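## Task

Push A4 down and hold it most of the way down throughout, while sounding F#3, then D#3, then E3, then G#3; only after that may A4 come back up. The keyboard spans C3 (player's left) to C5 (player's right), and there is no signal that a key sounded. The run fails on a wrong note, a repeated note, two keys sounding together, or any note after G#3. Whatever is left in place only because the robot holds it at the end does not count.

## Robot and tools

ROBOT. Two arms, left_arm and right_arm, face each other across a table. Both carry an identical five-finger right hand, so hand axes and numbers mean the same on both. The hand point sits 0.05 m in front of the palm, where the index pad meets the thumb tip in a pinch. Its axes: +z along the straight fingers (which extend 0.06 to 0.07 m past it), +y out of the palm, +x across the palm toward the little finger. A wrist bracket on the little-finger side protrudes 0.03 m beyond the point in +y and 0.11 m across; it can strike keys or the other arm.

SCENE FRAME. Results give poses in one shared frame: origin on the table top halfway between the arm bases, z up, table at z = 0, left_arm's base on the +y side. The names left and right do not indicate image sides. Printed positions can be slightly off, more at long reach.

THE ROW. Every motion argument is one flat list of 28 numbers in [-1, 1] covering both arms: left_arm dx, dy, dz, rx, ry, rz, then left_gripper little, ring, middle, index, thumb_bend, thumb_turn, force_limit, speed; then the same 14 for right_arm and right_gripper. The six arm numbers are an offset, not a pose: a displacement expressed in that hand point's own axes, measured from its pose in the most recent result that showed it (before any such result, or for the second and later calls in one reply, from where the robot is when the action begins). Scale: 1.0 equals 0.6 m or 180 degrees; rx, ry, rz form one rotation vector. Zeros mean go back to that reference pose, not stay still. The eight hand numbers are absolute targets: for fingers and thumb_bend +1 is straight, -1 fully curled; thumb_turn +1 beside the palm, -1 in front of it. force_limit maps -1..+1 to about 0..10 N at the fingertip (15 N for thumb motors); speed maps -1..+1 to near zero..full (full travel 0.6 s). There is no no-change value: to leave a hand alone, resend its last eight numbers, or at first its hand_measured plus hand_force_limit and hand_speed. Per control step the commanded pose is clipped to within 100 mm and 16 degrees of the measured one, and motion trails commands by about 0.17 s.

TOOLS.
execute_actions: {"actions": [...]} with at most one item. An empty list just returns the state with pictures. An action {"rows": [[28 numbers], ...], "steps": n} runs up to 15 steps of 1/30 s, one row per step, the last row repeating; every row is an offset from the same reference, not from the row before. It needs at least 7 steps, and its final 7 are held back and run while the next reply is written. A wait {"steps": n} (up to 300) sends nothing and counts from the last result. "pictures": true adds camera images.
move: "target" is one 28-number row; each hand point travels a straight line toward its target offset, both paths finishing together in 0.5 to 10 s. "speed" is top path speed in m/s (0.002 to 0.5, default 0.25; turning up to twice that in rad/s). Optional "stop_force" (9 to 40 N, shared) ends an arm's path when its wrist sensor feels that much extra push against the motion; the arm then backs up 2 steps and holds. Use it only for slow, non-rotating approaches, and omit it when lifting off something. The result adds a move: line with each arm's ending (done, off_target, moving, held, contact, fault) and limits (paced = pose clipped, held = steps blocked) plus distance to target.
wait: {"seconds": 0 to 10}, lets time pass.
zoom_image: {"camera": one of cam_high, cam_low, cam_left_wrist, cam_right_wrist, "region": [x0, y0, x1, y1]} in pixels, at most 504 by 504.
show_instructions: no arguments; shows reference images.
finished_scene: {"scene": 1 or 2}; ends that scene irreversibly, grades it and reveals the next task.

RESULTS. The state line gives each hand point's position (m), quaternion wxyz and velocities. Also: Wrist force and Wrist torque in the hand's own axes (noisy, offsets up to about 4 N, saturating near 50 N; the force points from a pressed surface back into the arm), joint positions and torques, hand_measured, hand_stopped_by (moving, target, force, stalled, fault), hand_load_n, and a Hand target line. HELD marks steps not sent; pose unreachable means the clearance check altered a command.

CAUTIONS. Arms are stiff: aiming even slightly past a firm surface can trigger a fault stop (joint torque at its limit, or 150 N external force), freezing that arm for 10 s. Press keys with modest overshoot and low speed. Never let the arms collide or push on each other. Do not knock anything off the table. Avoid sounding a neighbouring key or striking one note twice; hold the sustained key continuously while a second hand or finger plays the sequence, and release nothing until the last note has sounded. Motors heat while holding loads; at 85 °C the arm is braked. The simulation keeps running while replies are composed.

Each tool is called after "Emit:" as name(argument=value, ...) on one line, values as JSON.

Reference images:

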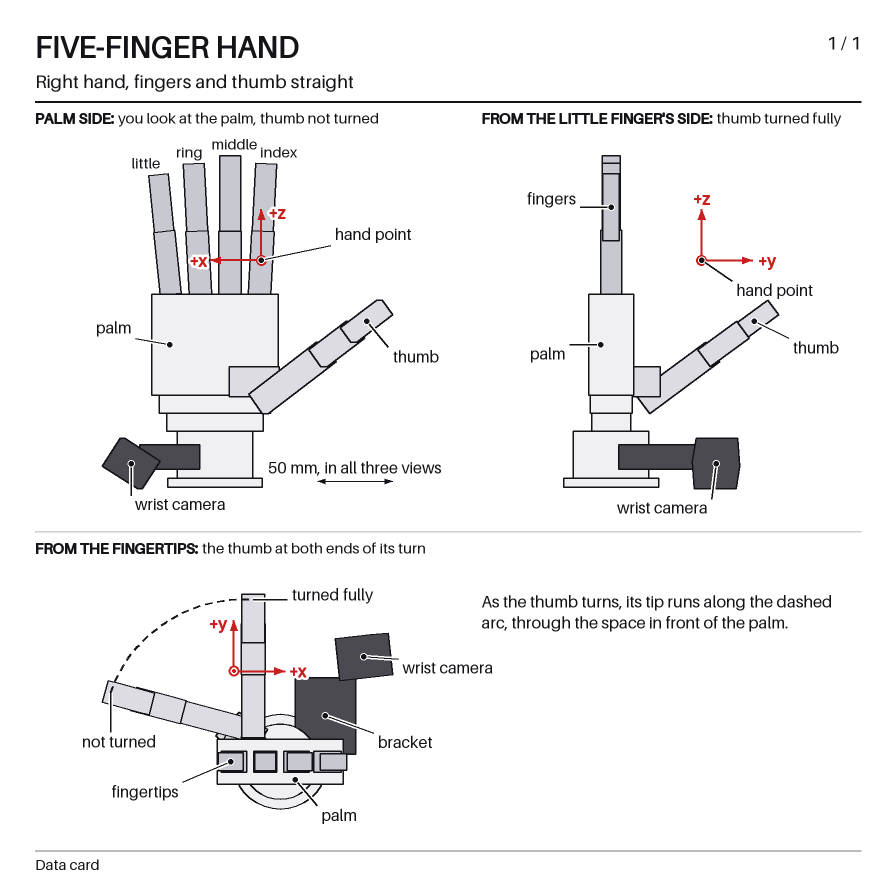

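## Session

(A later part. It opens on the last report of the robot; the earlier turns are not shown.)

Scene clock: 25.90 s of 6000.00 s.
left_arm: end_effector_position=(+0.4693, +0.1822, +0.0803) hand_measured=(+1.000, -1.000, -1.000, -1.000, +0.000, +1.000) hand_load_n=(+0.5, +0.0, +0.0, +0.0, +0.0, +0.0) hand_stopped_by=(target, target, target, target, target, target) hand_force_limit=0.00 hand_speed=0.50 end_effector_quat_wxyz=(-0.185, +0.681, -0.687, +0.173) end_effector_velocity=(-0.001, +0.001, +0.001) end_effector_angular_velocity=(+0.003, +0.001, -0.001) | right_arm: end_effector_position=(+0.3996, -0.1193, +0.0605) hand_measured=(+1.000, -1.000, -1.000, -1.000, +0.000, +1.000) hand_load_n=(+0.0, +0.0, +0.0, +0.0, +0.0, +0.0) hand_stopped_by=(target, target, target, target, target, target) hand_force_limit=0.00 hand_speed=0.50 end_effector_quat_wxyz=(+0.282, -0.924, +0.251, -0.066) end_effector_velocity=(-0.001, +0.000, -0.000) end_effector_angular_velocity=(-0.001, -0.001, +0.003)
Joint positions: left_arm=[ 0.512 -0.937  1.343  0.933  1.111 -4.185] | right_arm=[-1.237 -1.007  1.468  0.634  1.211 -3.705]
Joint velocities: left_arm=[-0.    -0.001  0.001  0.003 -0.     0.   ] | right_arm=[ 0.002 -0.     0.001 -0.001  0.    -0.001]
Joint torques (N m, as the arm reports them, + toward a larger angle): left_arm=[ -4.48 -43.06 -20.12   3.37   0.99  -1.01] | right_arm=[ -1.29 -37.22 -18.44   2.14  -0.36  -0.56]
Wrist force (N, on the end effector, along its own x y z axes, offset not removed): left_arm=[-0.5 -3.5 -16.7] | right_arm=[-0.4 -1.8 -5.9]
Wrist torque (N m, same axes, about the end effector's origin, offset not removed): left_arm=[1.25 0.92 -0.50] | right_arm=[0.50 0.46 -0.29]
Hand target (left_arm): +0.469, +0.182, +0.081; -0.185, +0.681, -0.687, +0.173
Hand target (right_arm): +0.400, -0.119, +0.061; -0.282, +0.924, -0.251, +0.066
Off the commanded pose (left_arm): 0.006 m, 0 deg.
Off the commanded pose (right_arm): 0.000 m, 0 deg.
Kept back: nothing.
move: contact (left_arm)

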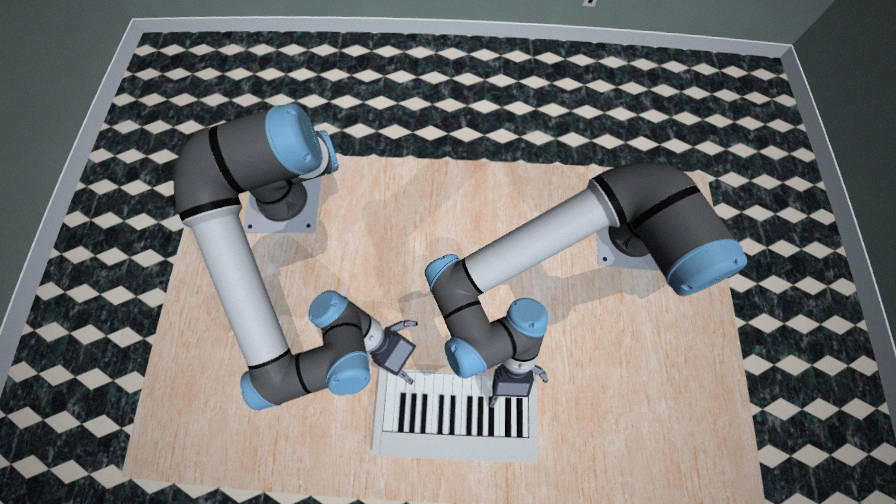

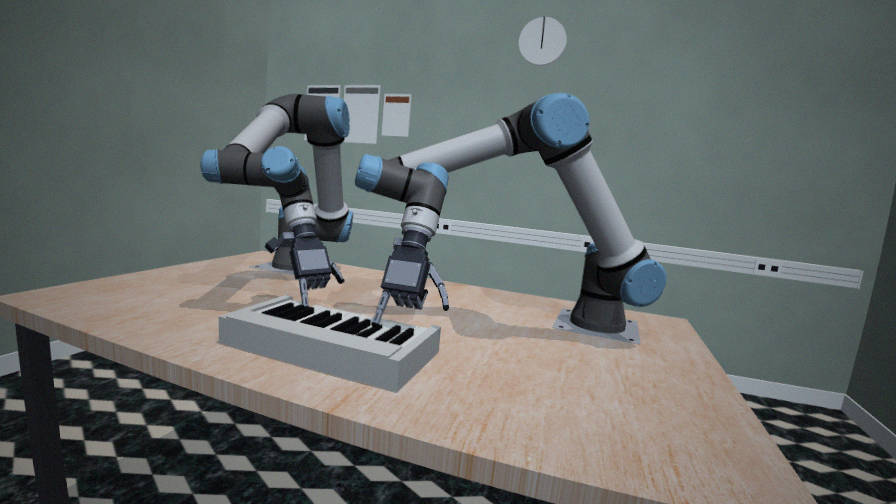

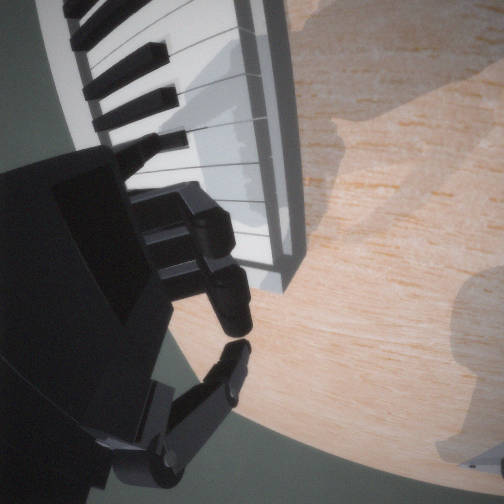

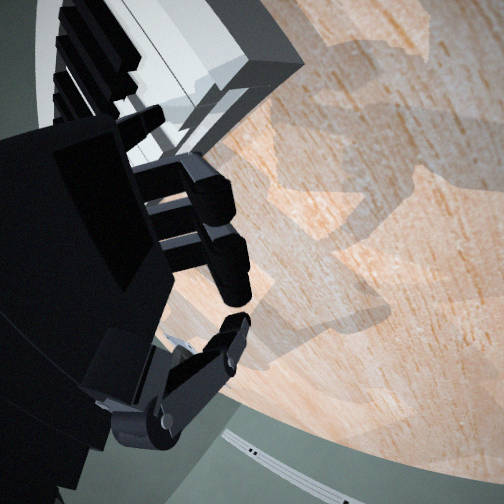

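Emit:
move(target=[-0.0004,-0.0106,-0.0189,0,0,0,1,-1,-1,-1,0,1,0,0.5,0,0,0,0,0,0,1,-1,-1,-1,0,1,0,0.5], speed=0.04)

Emit:
move(target=[-0.0675,0.0009,0.001,0,0,0,1,-1,-1,-1,0,1,0,0.5,0,0,0,0,0,0,1,-1,-1,-1,0,1,0,0.5], speed=0.08)

Emit:
zoom_image(camera="cam_left_wrist", region=[60, 40, 310, 240])

Emit:
zoom_image(camera="cam_high", region=[455, 375, 545, 435])

Scene clock: 27.13 s of 6000.00 s.
left_arm: end_effector_position=(+0.4693, +0.1822, +0.0931) hand_measured=(+1.000, -1.000, -1.000, -1.000, +0.000, +1.000) hand_load_n=(+0.0, +0.0, +0.0, +0.0, +0.0, +0.0) hand_stopped_by=(target, target, target, target, target, target) hand_force_limit=0.00 hand_speed=0.50 end_effector_quat_wxyz=(-0.185, +0.681, -0.687, +0.173) end_effector_velocity=(-0.000, -0.000, +0.003) end_effector_angular_velocity=(-0.000, -0.000, -0.001) | right_arm: end_effector_position=(+0.3996, -0.1193, +0.0605) hand_measured=(+1.000, -1.000, -1.000, -1.000, +0.000, +1.000) hand_load_n=(+0.0, +0.0, +0.0, +0.0, +0.0, +0.0) hand_stopped_by=(target, target, target, target, target, target) hand_force_limit=0.00 hand_speed=0.50 end_effector_quat_wxyz=(+0.282, -0.924, +0.251, -0.066) end_effector_velocity=(-0.000, -0.000, -0.000) end_effector_angular_velocity=(-0.002, -0.002, +0.002)
Joint positions: left_arm=[ 0.512 -0.949  1.328  0.96   1.111 -4.185] | right_arm=[-1.237 -1.007  1.468  0.634  1.211 -3.705]
Joint velocities: left_arm=[-0.001 -0.002 -0.003  0.005  0.    -0.   ] | right_arm=[ 0.001 -0.     0.001 -0.     0.002 -0.002]
Joint torques (N m, as the arm reports them, + toward a larger angle): left_arm=[ -8.47 -51.44 -29.07   4.19   0.44  -1.3 ] | right_arm=[ -1.33 -36.06 -15.53   1.51  -0.37  -0.57]
Wrist force (N, on the end effector, along its own x y z axes, offset not removed): left_arm=[-0.9 0.9 -0.8] | right_arm=[-1.6 -1.9 -6.9]
Wrist torque (N m, same axes, about the end effector's origin, offset not removed): left_arm=[0.14 0.03 -0.11] | right_arm=[0.46 0.57 -0.41]
Hand target (left_arm): +0.469, +0.182, +0.093; -0.185, +0.681, -0.687, +0.173
Hand target (right_arm): +0.400, -0.119, +0.061; -0.282, +0.924, -0.251, +0.066
Off the commanded pose (left_arm): 0.000 m, 0 deg.
Off the commanded pose (right_arm): 0.000 m, 0 deg.
Kept back: nothing.
move: done

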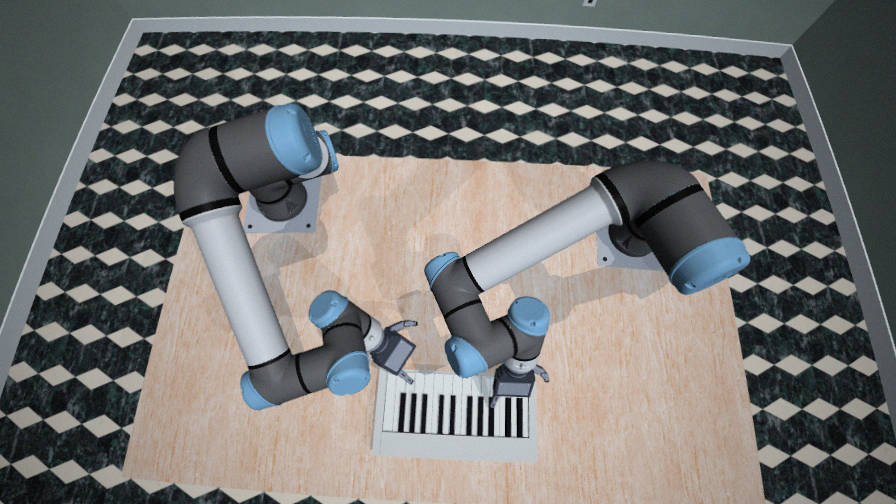

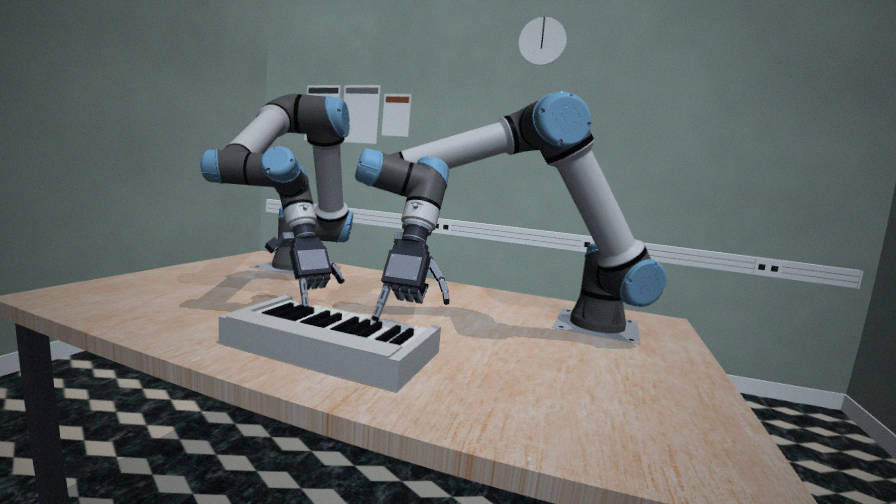

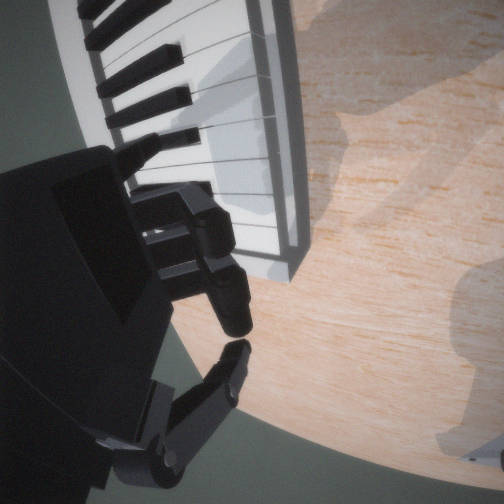

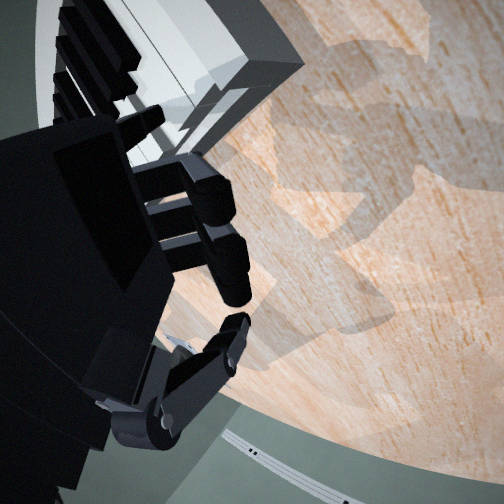

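Scene clock: 28.10 s of 6000.00 s.
left_arm: end_effector_position=(+0.4692, +0.2224, +0.0930) hand_measured=(+1.000, -1.000, -1.000, -1.000, +0.000, +1.000) hand_load_n=(+0.0, +0.0, +0.0, +0.0, +0.0, +0.0) hand_stopped_by=(target, target, target, target, target, target) hand_force_limit=0.00 hand_speed=0.50 end_effector_quat_wxyz=(-0.185, +0.681, -0.687, +0.173) end_effector_velocity=(+0.000, +0.003, +0.001) end_effector_angular_velocity=(-0.001, -0.001, +0.001) | right_arm: end_effector_position=(+0.3996, -0.1193, +0.0605) hand_measured=(+1.000, -1.000, -1.000, -1.000, +0.000, +1.000) hand_load_n=(+0.0, +0.0, +0.0, +0.0, +0.0, +0.0) hand_stopped_by=(target, target, target, target, target, target) hand_force_limit=0.00 hand_speed=0.50 end_effector_quat_wxyz=(+0.282, -0.924, +0.251, -0.066) end_effector_velocity=(-0.000, +0.000, +0.000) end_effector_angular_velocity=(-0.000, -0.000, +0.001)
Joint positions: left_arm=[ 0.55  -1.019  1.439  0.902  1.12  -4.144] | right_arm=[-1.237 -1.007  1.468  0.634  1.211 -3.705]
Joint velocities: left_arm=[ 0.004 -0.006  0.007 -0.003  0.001  0.003] | right_arm=[ 0.001 -0.     0.     0.     0.    -0.   ]
Joint torques (N m, as the arm reports them, + toward a larger angle): left_arm=[ 10.15 -47.74  -7.29  -0.48   2.21   2.76] | right_arm=[ -1.61 -36.66 -15.08   1.36  -0.37  -0.52]
Wrist force (N, on the end effector, along its own x y z axes, offset not removed): left_arm=[-0.5 -0.2 -1.6] | right_arm=[-1.4 -2.5 -8.3]
Wrist torque (N m, same axes, about the end effector's origin, offset not removed): left_arm=[0.15 -0.01 -0.20] | right_arm=[0.43 0.67 -0.45]
Hand target (left_arm): +0.469, +0.223, +0.093; -0.185, +0.681, -0.687, +0.173
Hand target (right_arm): +0.400, -0.119, +0.061; -0.282, +0.924, -0.251, +0.066
Off the commanded pose (left_arm): 0.000 m, 0 deg.
Off the commanded pose (right_arm): 0.000 m, 0 deg.
Kept back: nothing.
move: done

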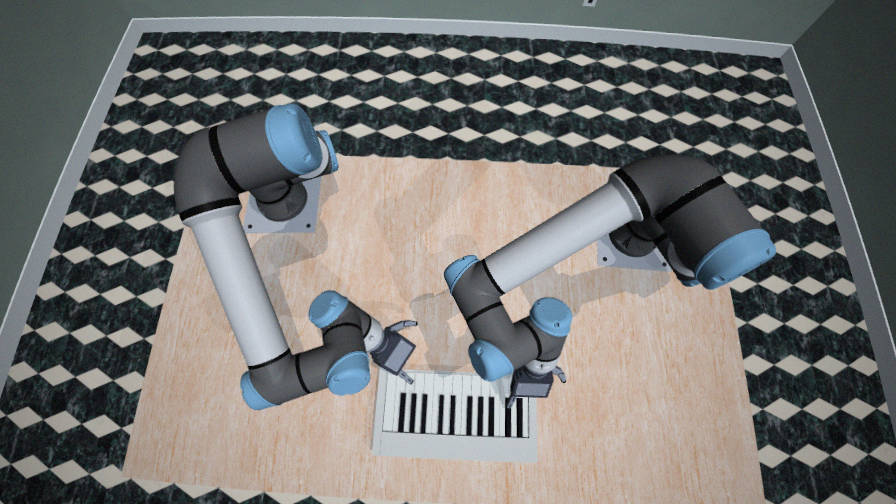

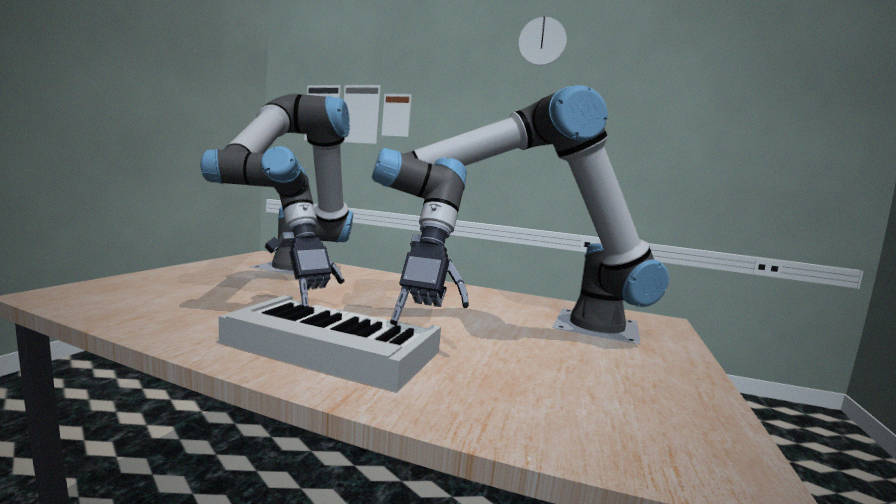

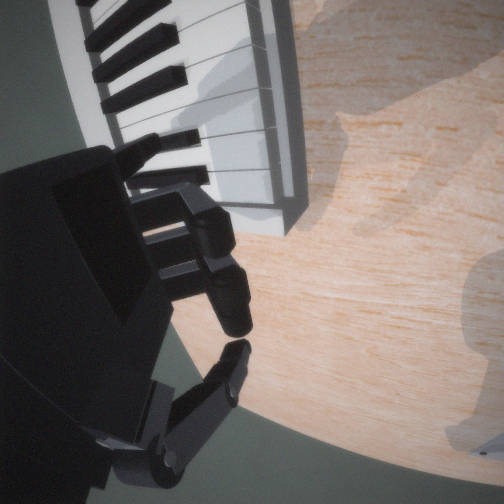

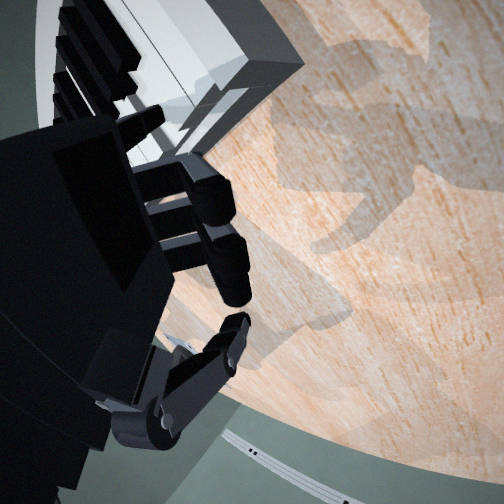

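Region (60, 40, 310, 240) of cam_left_wrist's 504x504 image, scaled by 2.016, with more detail than that image has; it fills the top 403 rows of this view, and the rest is white.

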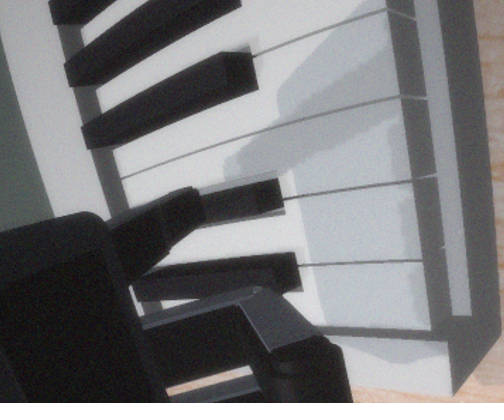

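Region (455, 375, 545, 435) of cam_high's 896x504 image, scaled by 5.600, with more detail than that image has.

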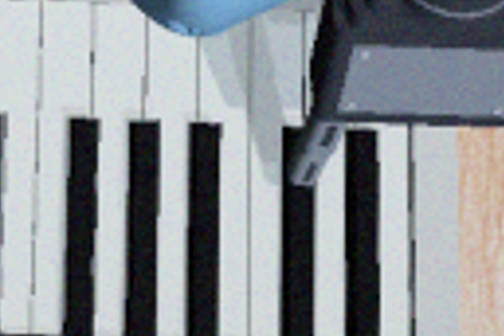

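Emit:
move(target=[-0.0015,0.0053,0.0094,0,0,0,1,-1,-1,-1,0,1,0,0.5,0,0,0,0,0,0,1,-1,-1,-1,0,1,0,0.5], speed=0.02)

Emit:
move(target=[0.0003,0.0082,0.0145,0,0,0,1,-1,-1,-1,0,1,0,0.5,0,0,0,0,0,0,1,-1,-1,-1,0,1,0,0.5], speed=0.004, stop_force=9)

Emit:
zoom_image(camera="cam_left_wrist", region=[60, 40, 310, 240])

Scene clock: 29.33 s of 6000.00 s.
left_arm: end_effector_position=(+0.4692, +0.2234, +0.0868) hand_measured=(+1.000, -1.000, -1.000, -1.000, +0.000, +1.000) hand_load_n=(+0.0, +0.0, +0.0, +0.0, +0.0, +0.0) hand_stopped_by=(target, target, target, target, target, target) hand_force_limit=0.00 hand_speed=0.50 end_effector_quat_wxyz=(-0.185, +0.681, -0.687, +0.173) end_effector_velocity=(-0.000, +0.000, -0.002) end_effector_angular_velocity=(+0.001, +0.001, -0.000) | right_arm: end_effector_position=(+0.3996, -0.1193, +0.0605) hand_measured=(+1.000, -1.000, -1.000, -1.000, +0.000, +1.000) hand_load_n=(+0.0, +0.0, +0.0, +0.0, +0.0, +0.0) hand_stopped_by=(target, target, target, target, target, target) hand_force_limit=0.00 hand_speed=0.50 end_effector_quat_wxyz=(+0.282, -0.924, +0.251, -0.066) end_effector_velocity=(+0.001, +0.000, +0.000) end_effector_angular_velocity=(-0.000, -0.003, +0.001)
Joint positions: left_arm=[ 0.551 -1.015  1.449  0.887  1.12  -4.143] | right_arm=[-1.237 -1.007  1.468  0.634  1.211 -3.705]
Joint velocities: left_arm=[-0.001  0.002  0.004 -0.004 -0.    -0.   ] | right_arm=[ 0.    -0.    -0.    -0.001  0.001 -0.002]
Joint torques (N m, as the arm reports them, + toward a larger angle): left_arm=[ 10.22 -26.54  -5.63  -0.38   2.15   2.77] | right_arm=[ -1.79 -36.19 -15.19   1.55  -0.22  -0.53]
Wrist force (N, on the end effector, along its own x y z axes, offset not removed): left_arm=[0.5 0.1 -1.8] | right_arm=[-2.1 -1.8 -5.8]
Wrist torque (N m, same axes, about the end effector's origin, offset not removed): left_arm=[0.15 -0.11 -0.16] | right_arm=[0.34 0.62 -0.45]
Hand target (left_arm): +0.469, +0.223, +0.087; -0.185, +0.681, -0.687, +0.173
Hand target (right_arm): +0.400, -0.119, +0.061; -0.282, +0.924, -0.251, +0.066
Off the commanded pose (left_arm): 0.000 m, 0 deg.
Off the commanded pose (right_arm): 0.000 m, 0 deg.
Kept back: nothing.
move: done

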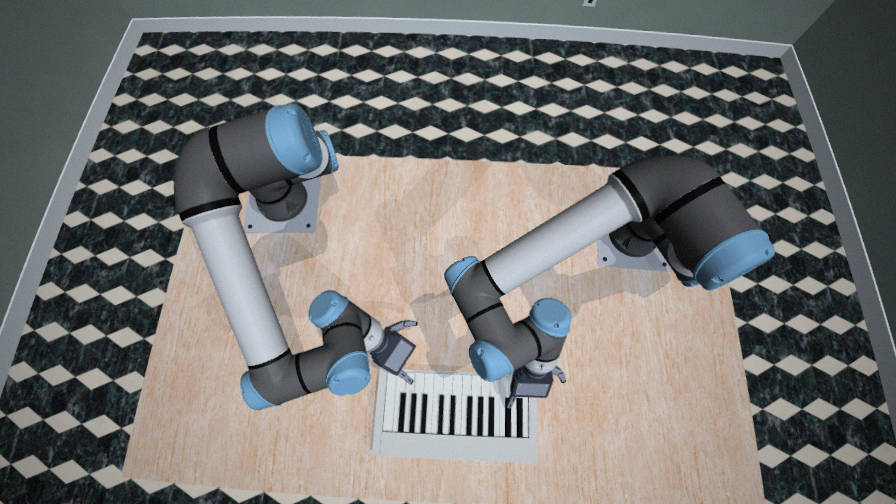

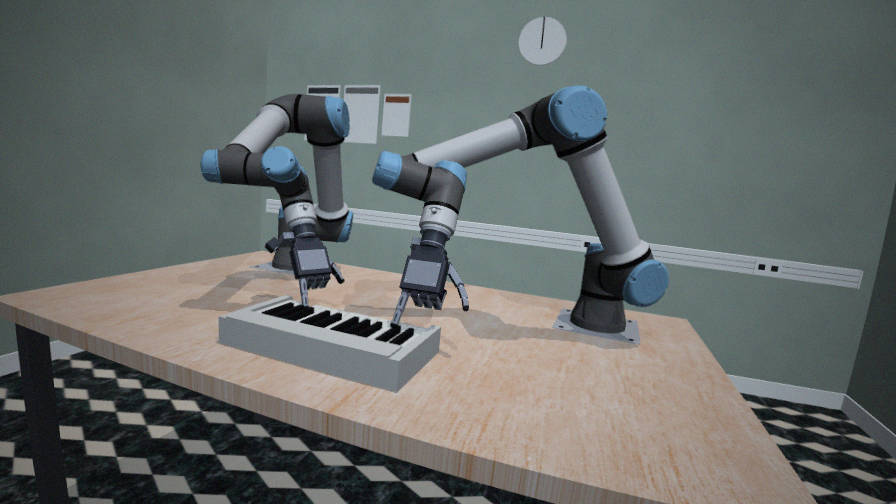

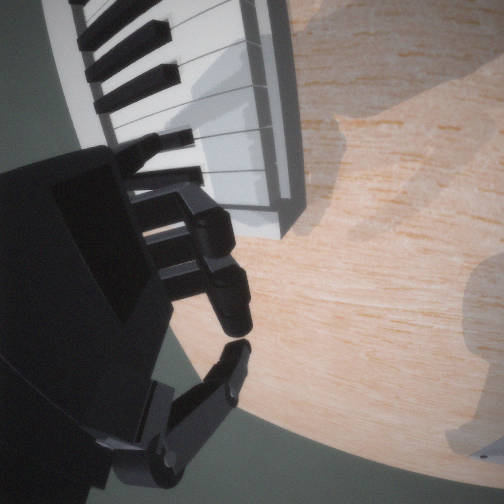

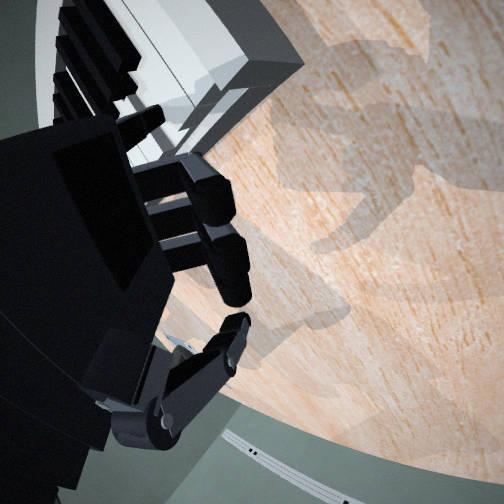

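Scene clock: 31.30 s of 6000.00 s.
left_arm: end_effector_position=(+0.4691, +0.2235, +0.0804) hand_measured=(+1.000, -1.000, -1.000, -1.000, +0.000, +1.000) hand_load_n=(+0.5, +0.0, +0.0, +0.0, +0.0, +0.0) hand_stopped_by=(target, target, target, target, target, target) hand_force_limit=0.00 hand_speed=0.50 end_effector_quat_wxyz=(-0.185, +0.681, -0.687, +0.173) end_effector_velocity=(-0.001, +0.001, +0.002) end_effector_angular_velocity=(+0.002, +0.001, -0.001) | right_arm: end_effector_position=(+0.3996, -0.1193, +0.0605) hand_measured=(+1.000, -1.000, -1.000, -1.000, +0.000, +1.000) hand_load_n=(+0.0, +0.0, +0.0, +0.0, +0.0, +0.0) hand_stopped_by=(target, target, target, target, target, target) hand_force_limit=0.00 hand_speed=0.50 end_effector_quat_wxyz=(+0.282, -0.924, +0.251, -0.066) end_effector_velocity=(-0.000, +0.000, +0.000) end_effector_angular_velocity=(+0.001, -0.000, +0.000)
Joint positions: left_arm=[ 0.551 -1.008  1.456  0.873  1.12  -4.143] | right_arm=[-1.237 -1.007  1.468  0.634  1.211 -3.705]
Joint velocities: left_arm=[-0.001 -0.003 -0.001  0.006 -0.     0.   ] | right_arm=[ 0.    -0.    -0.    -0.    -0.001  0.001]
Joint torques (N m, as the arm reports them, + toward a larger angle): left_arm=[  4.64 -41.42 -20.37   3.59   1.35   1.01] | right_arm=[ -0.66 -36.23 -15.13   1.49  -0.36  -0.5 ]
Wrist force (N, on the end effector, along its own x y z axes, offset not removed): left_arm=[-0.9 -2.4 -13.4] | right_arm=[-1.7 -1.3 -6.8]
Wrist torque (N m, same axes, about the end effector's origin, offset not removed): left_arm=[1.11 0.83 -0.43] | right_arm=[0.51 0.64 -0.39]
Hand target (left_arm): +0.469, +0.223, +0.081; -0.185, +0.681, -0.687, +0.173
Hand target (right_arm): +0.400, -0.119, +0.061; -0.282, +0.924, -0.251, +0.066
Off the commanded pose (left_arm): 0.004 m, 0 deg.
Off the commanded pose (right_arm): 0.000 m, 0 deg.
Kept back: nothing.
move: contact (left_arm)

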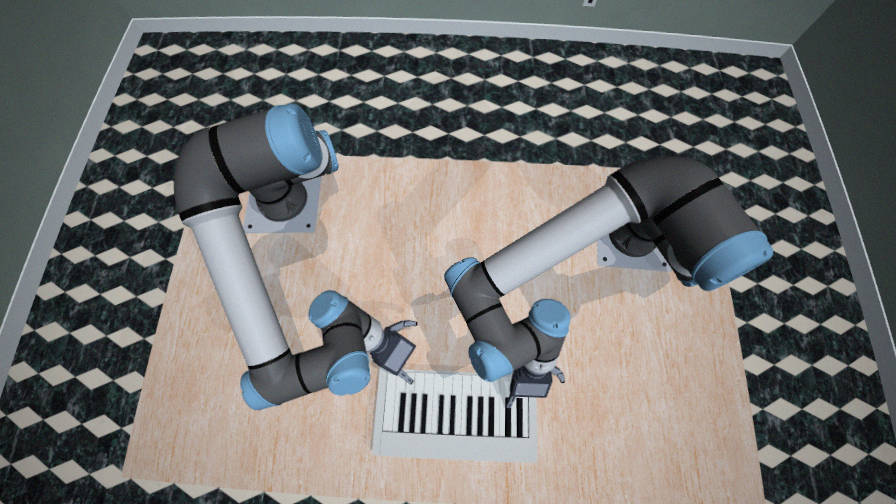

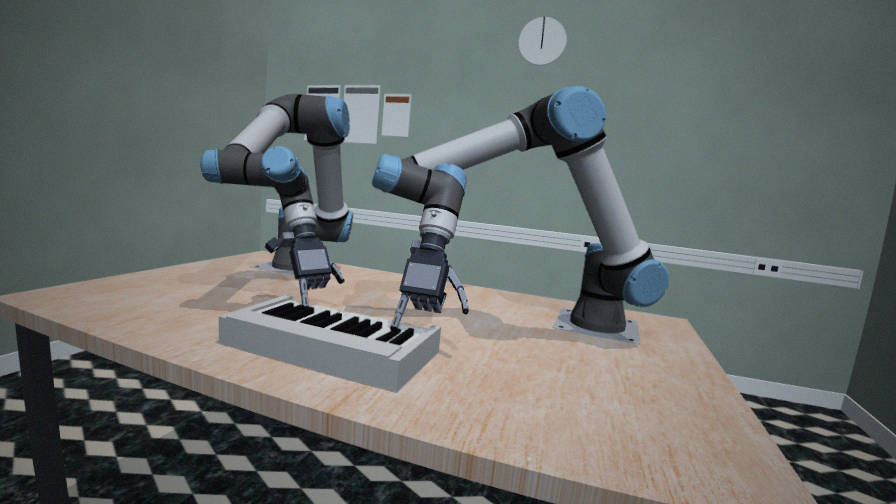

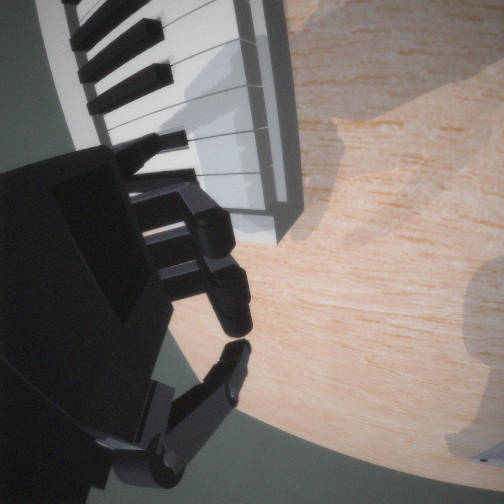

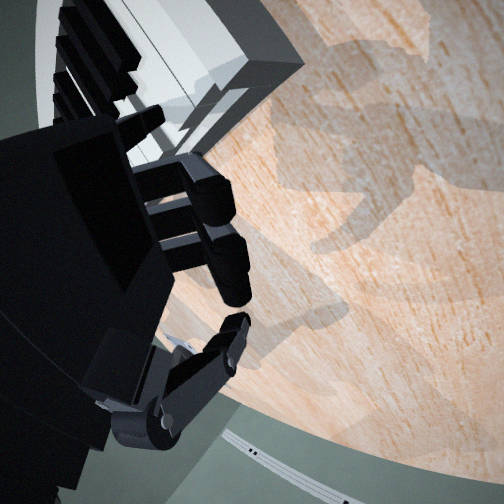

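Region (60, 40, 310, 240) of cam_left_wrist's 504x504 image, scaled by 2.016, with more detail than that image has; it fills the top 403 rows of this view, and the rest is white.

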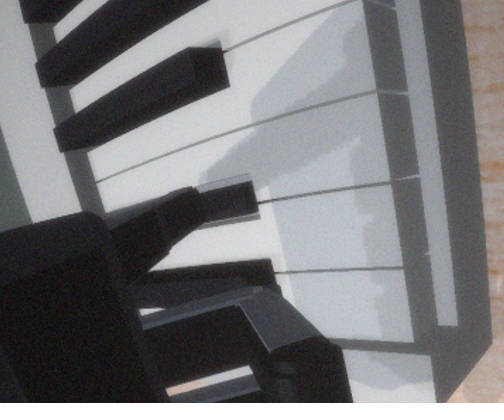

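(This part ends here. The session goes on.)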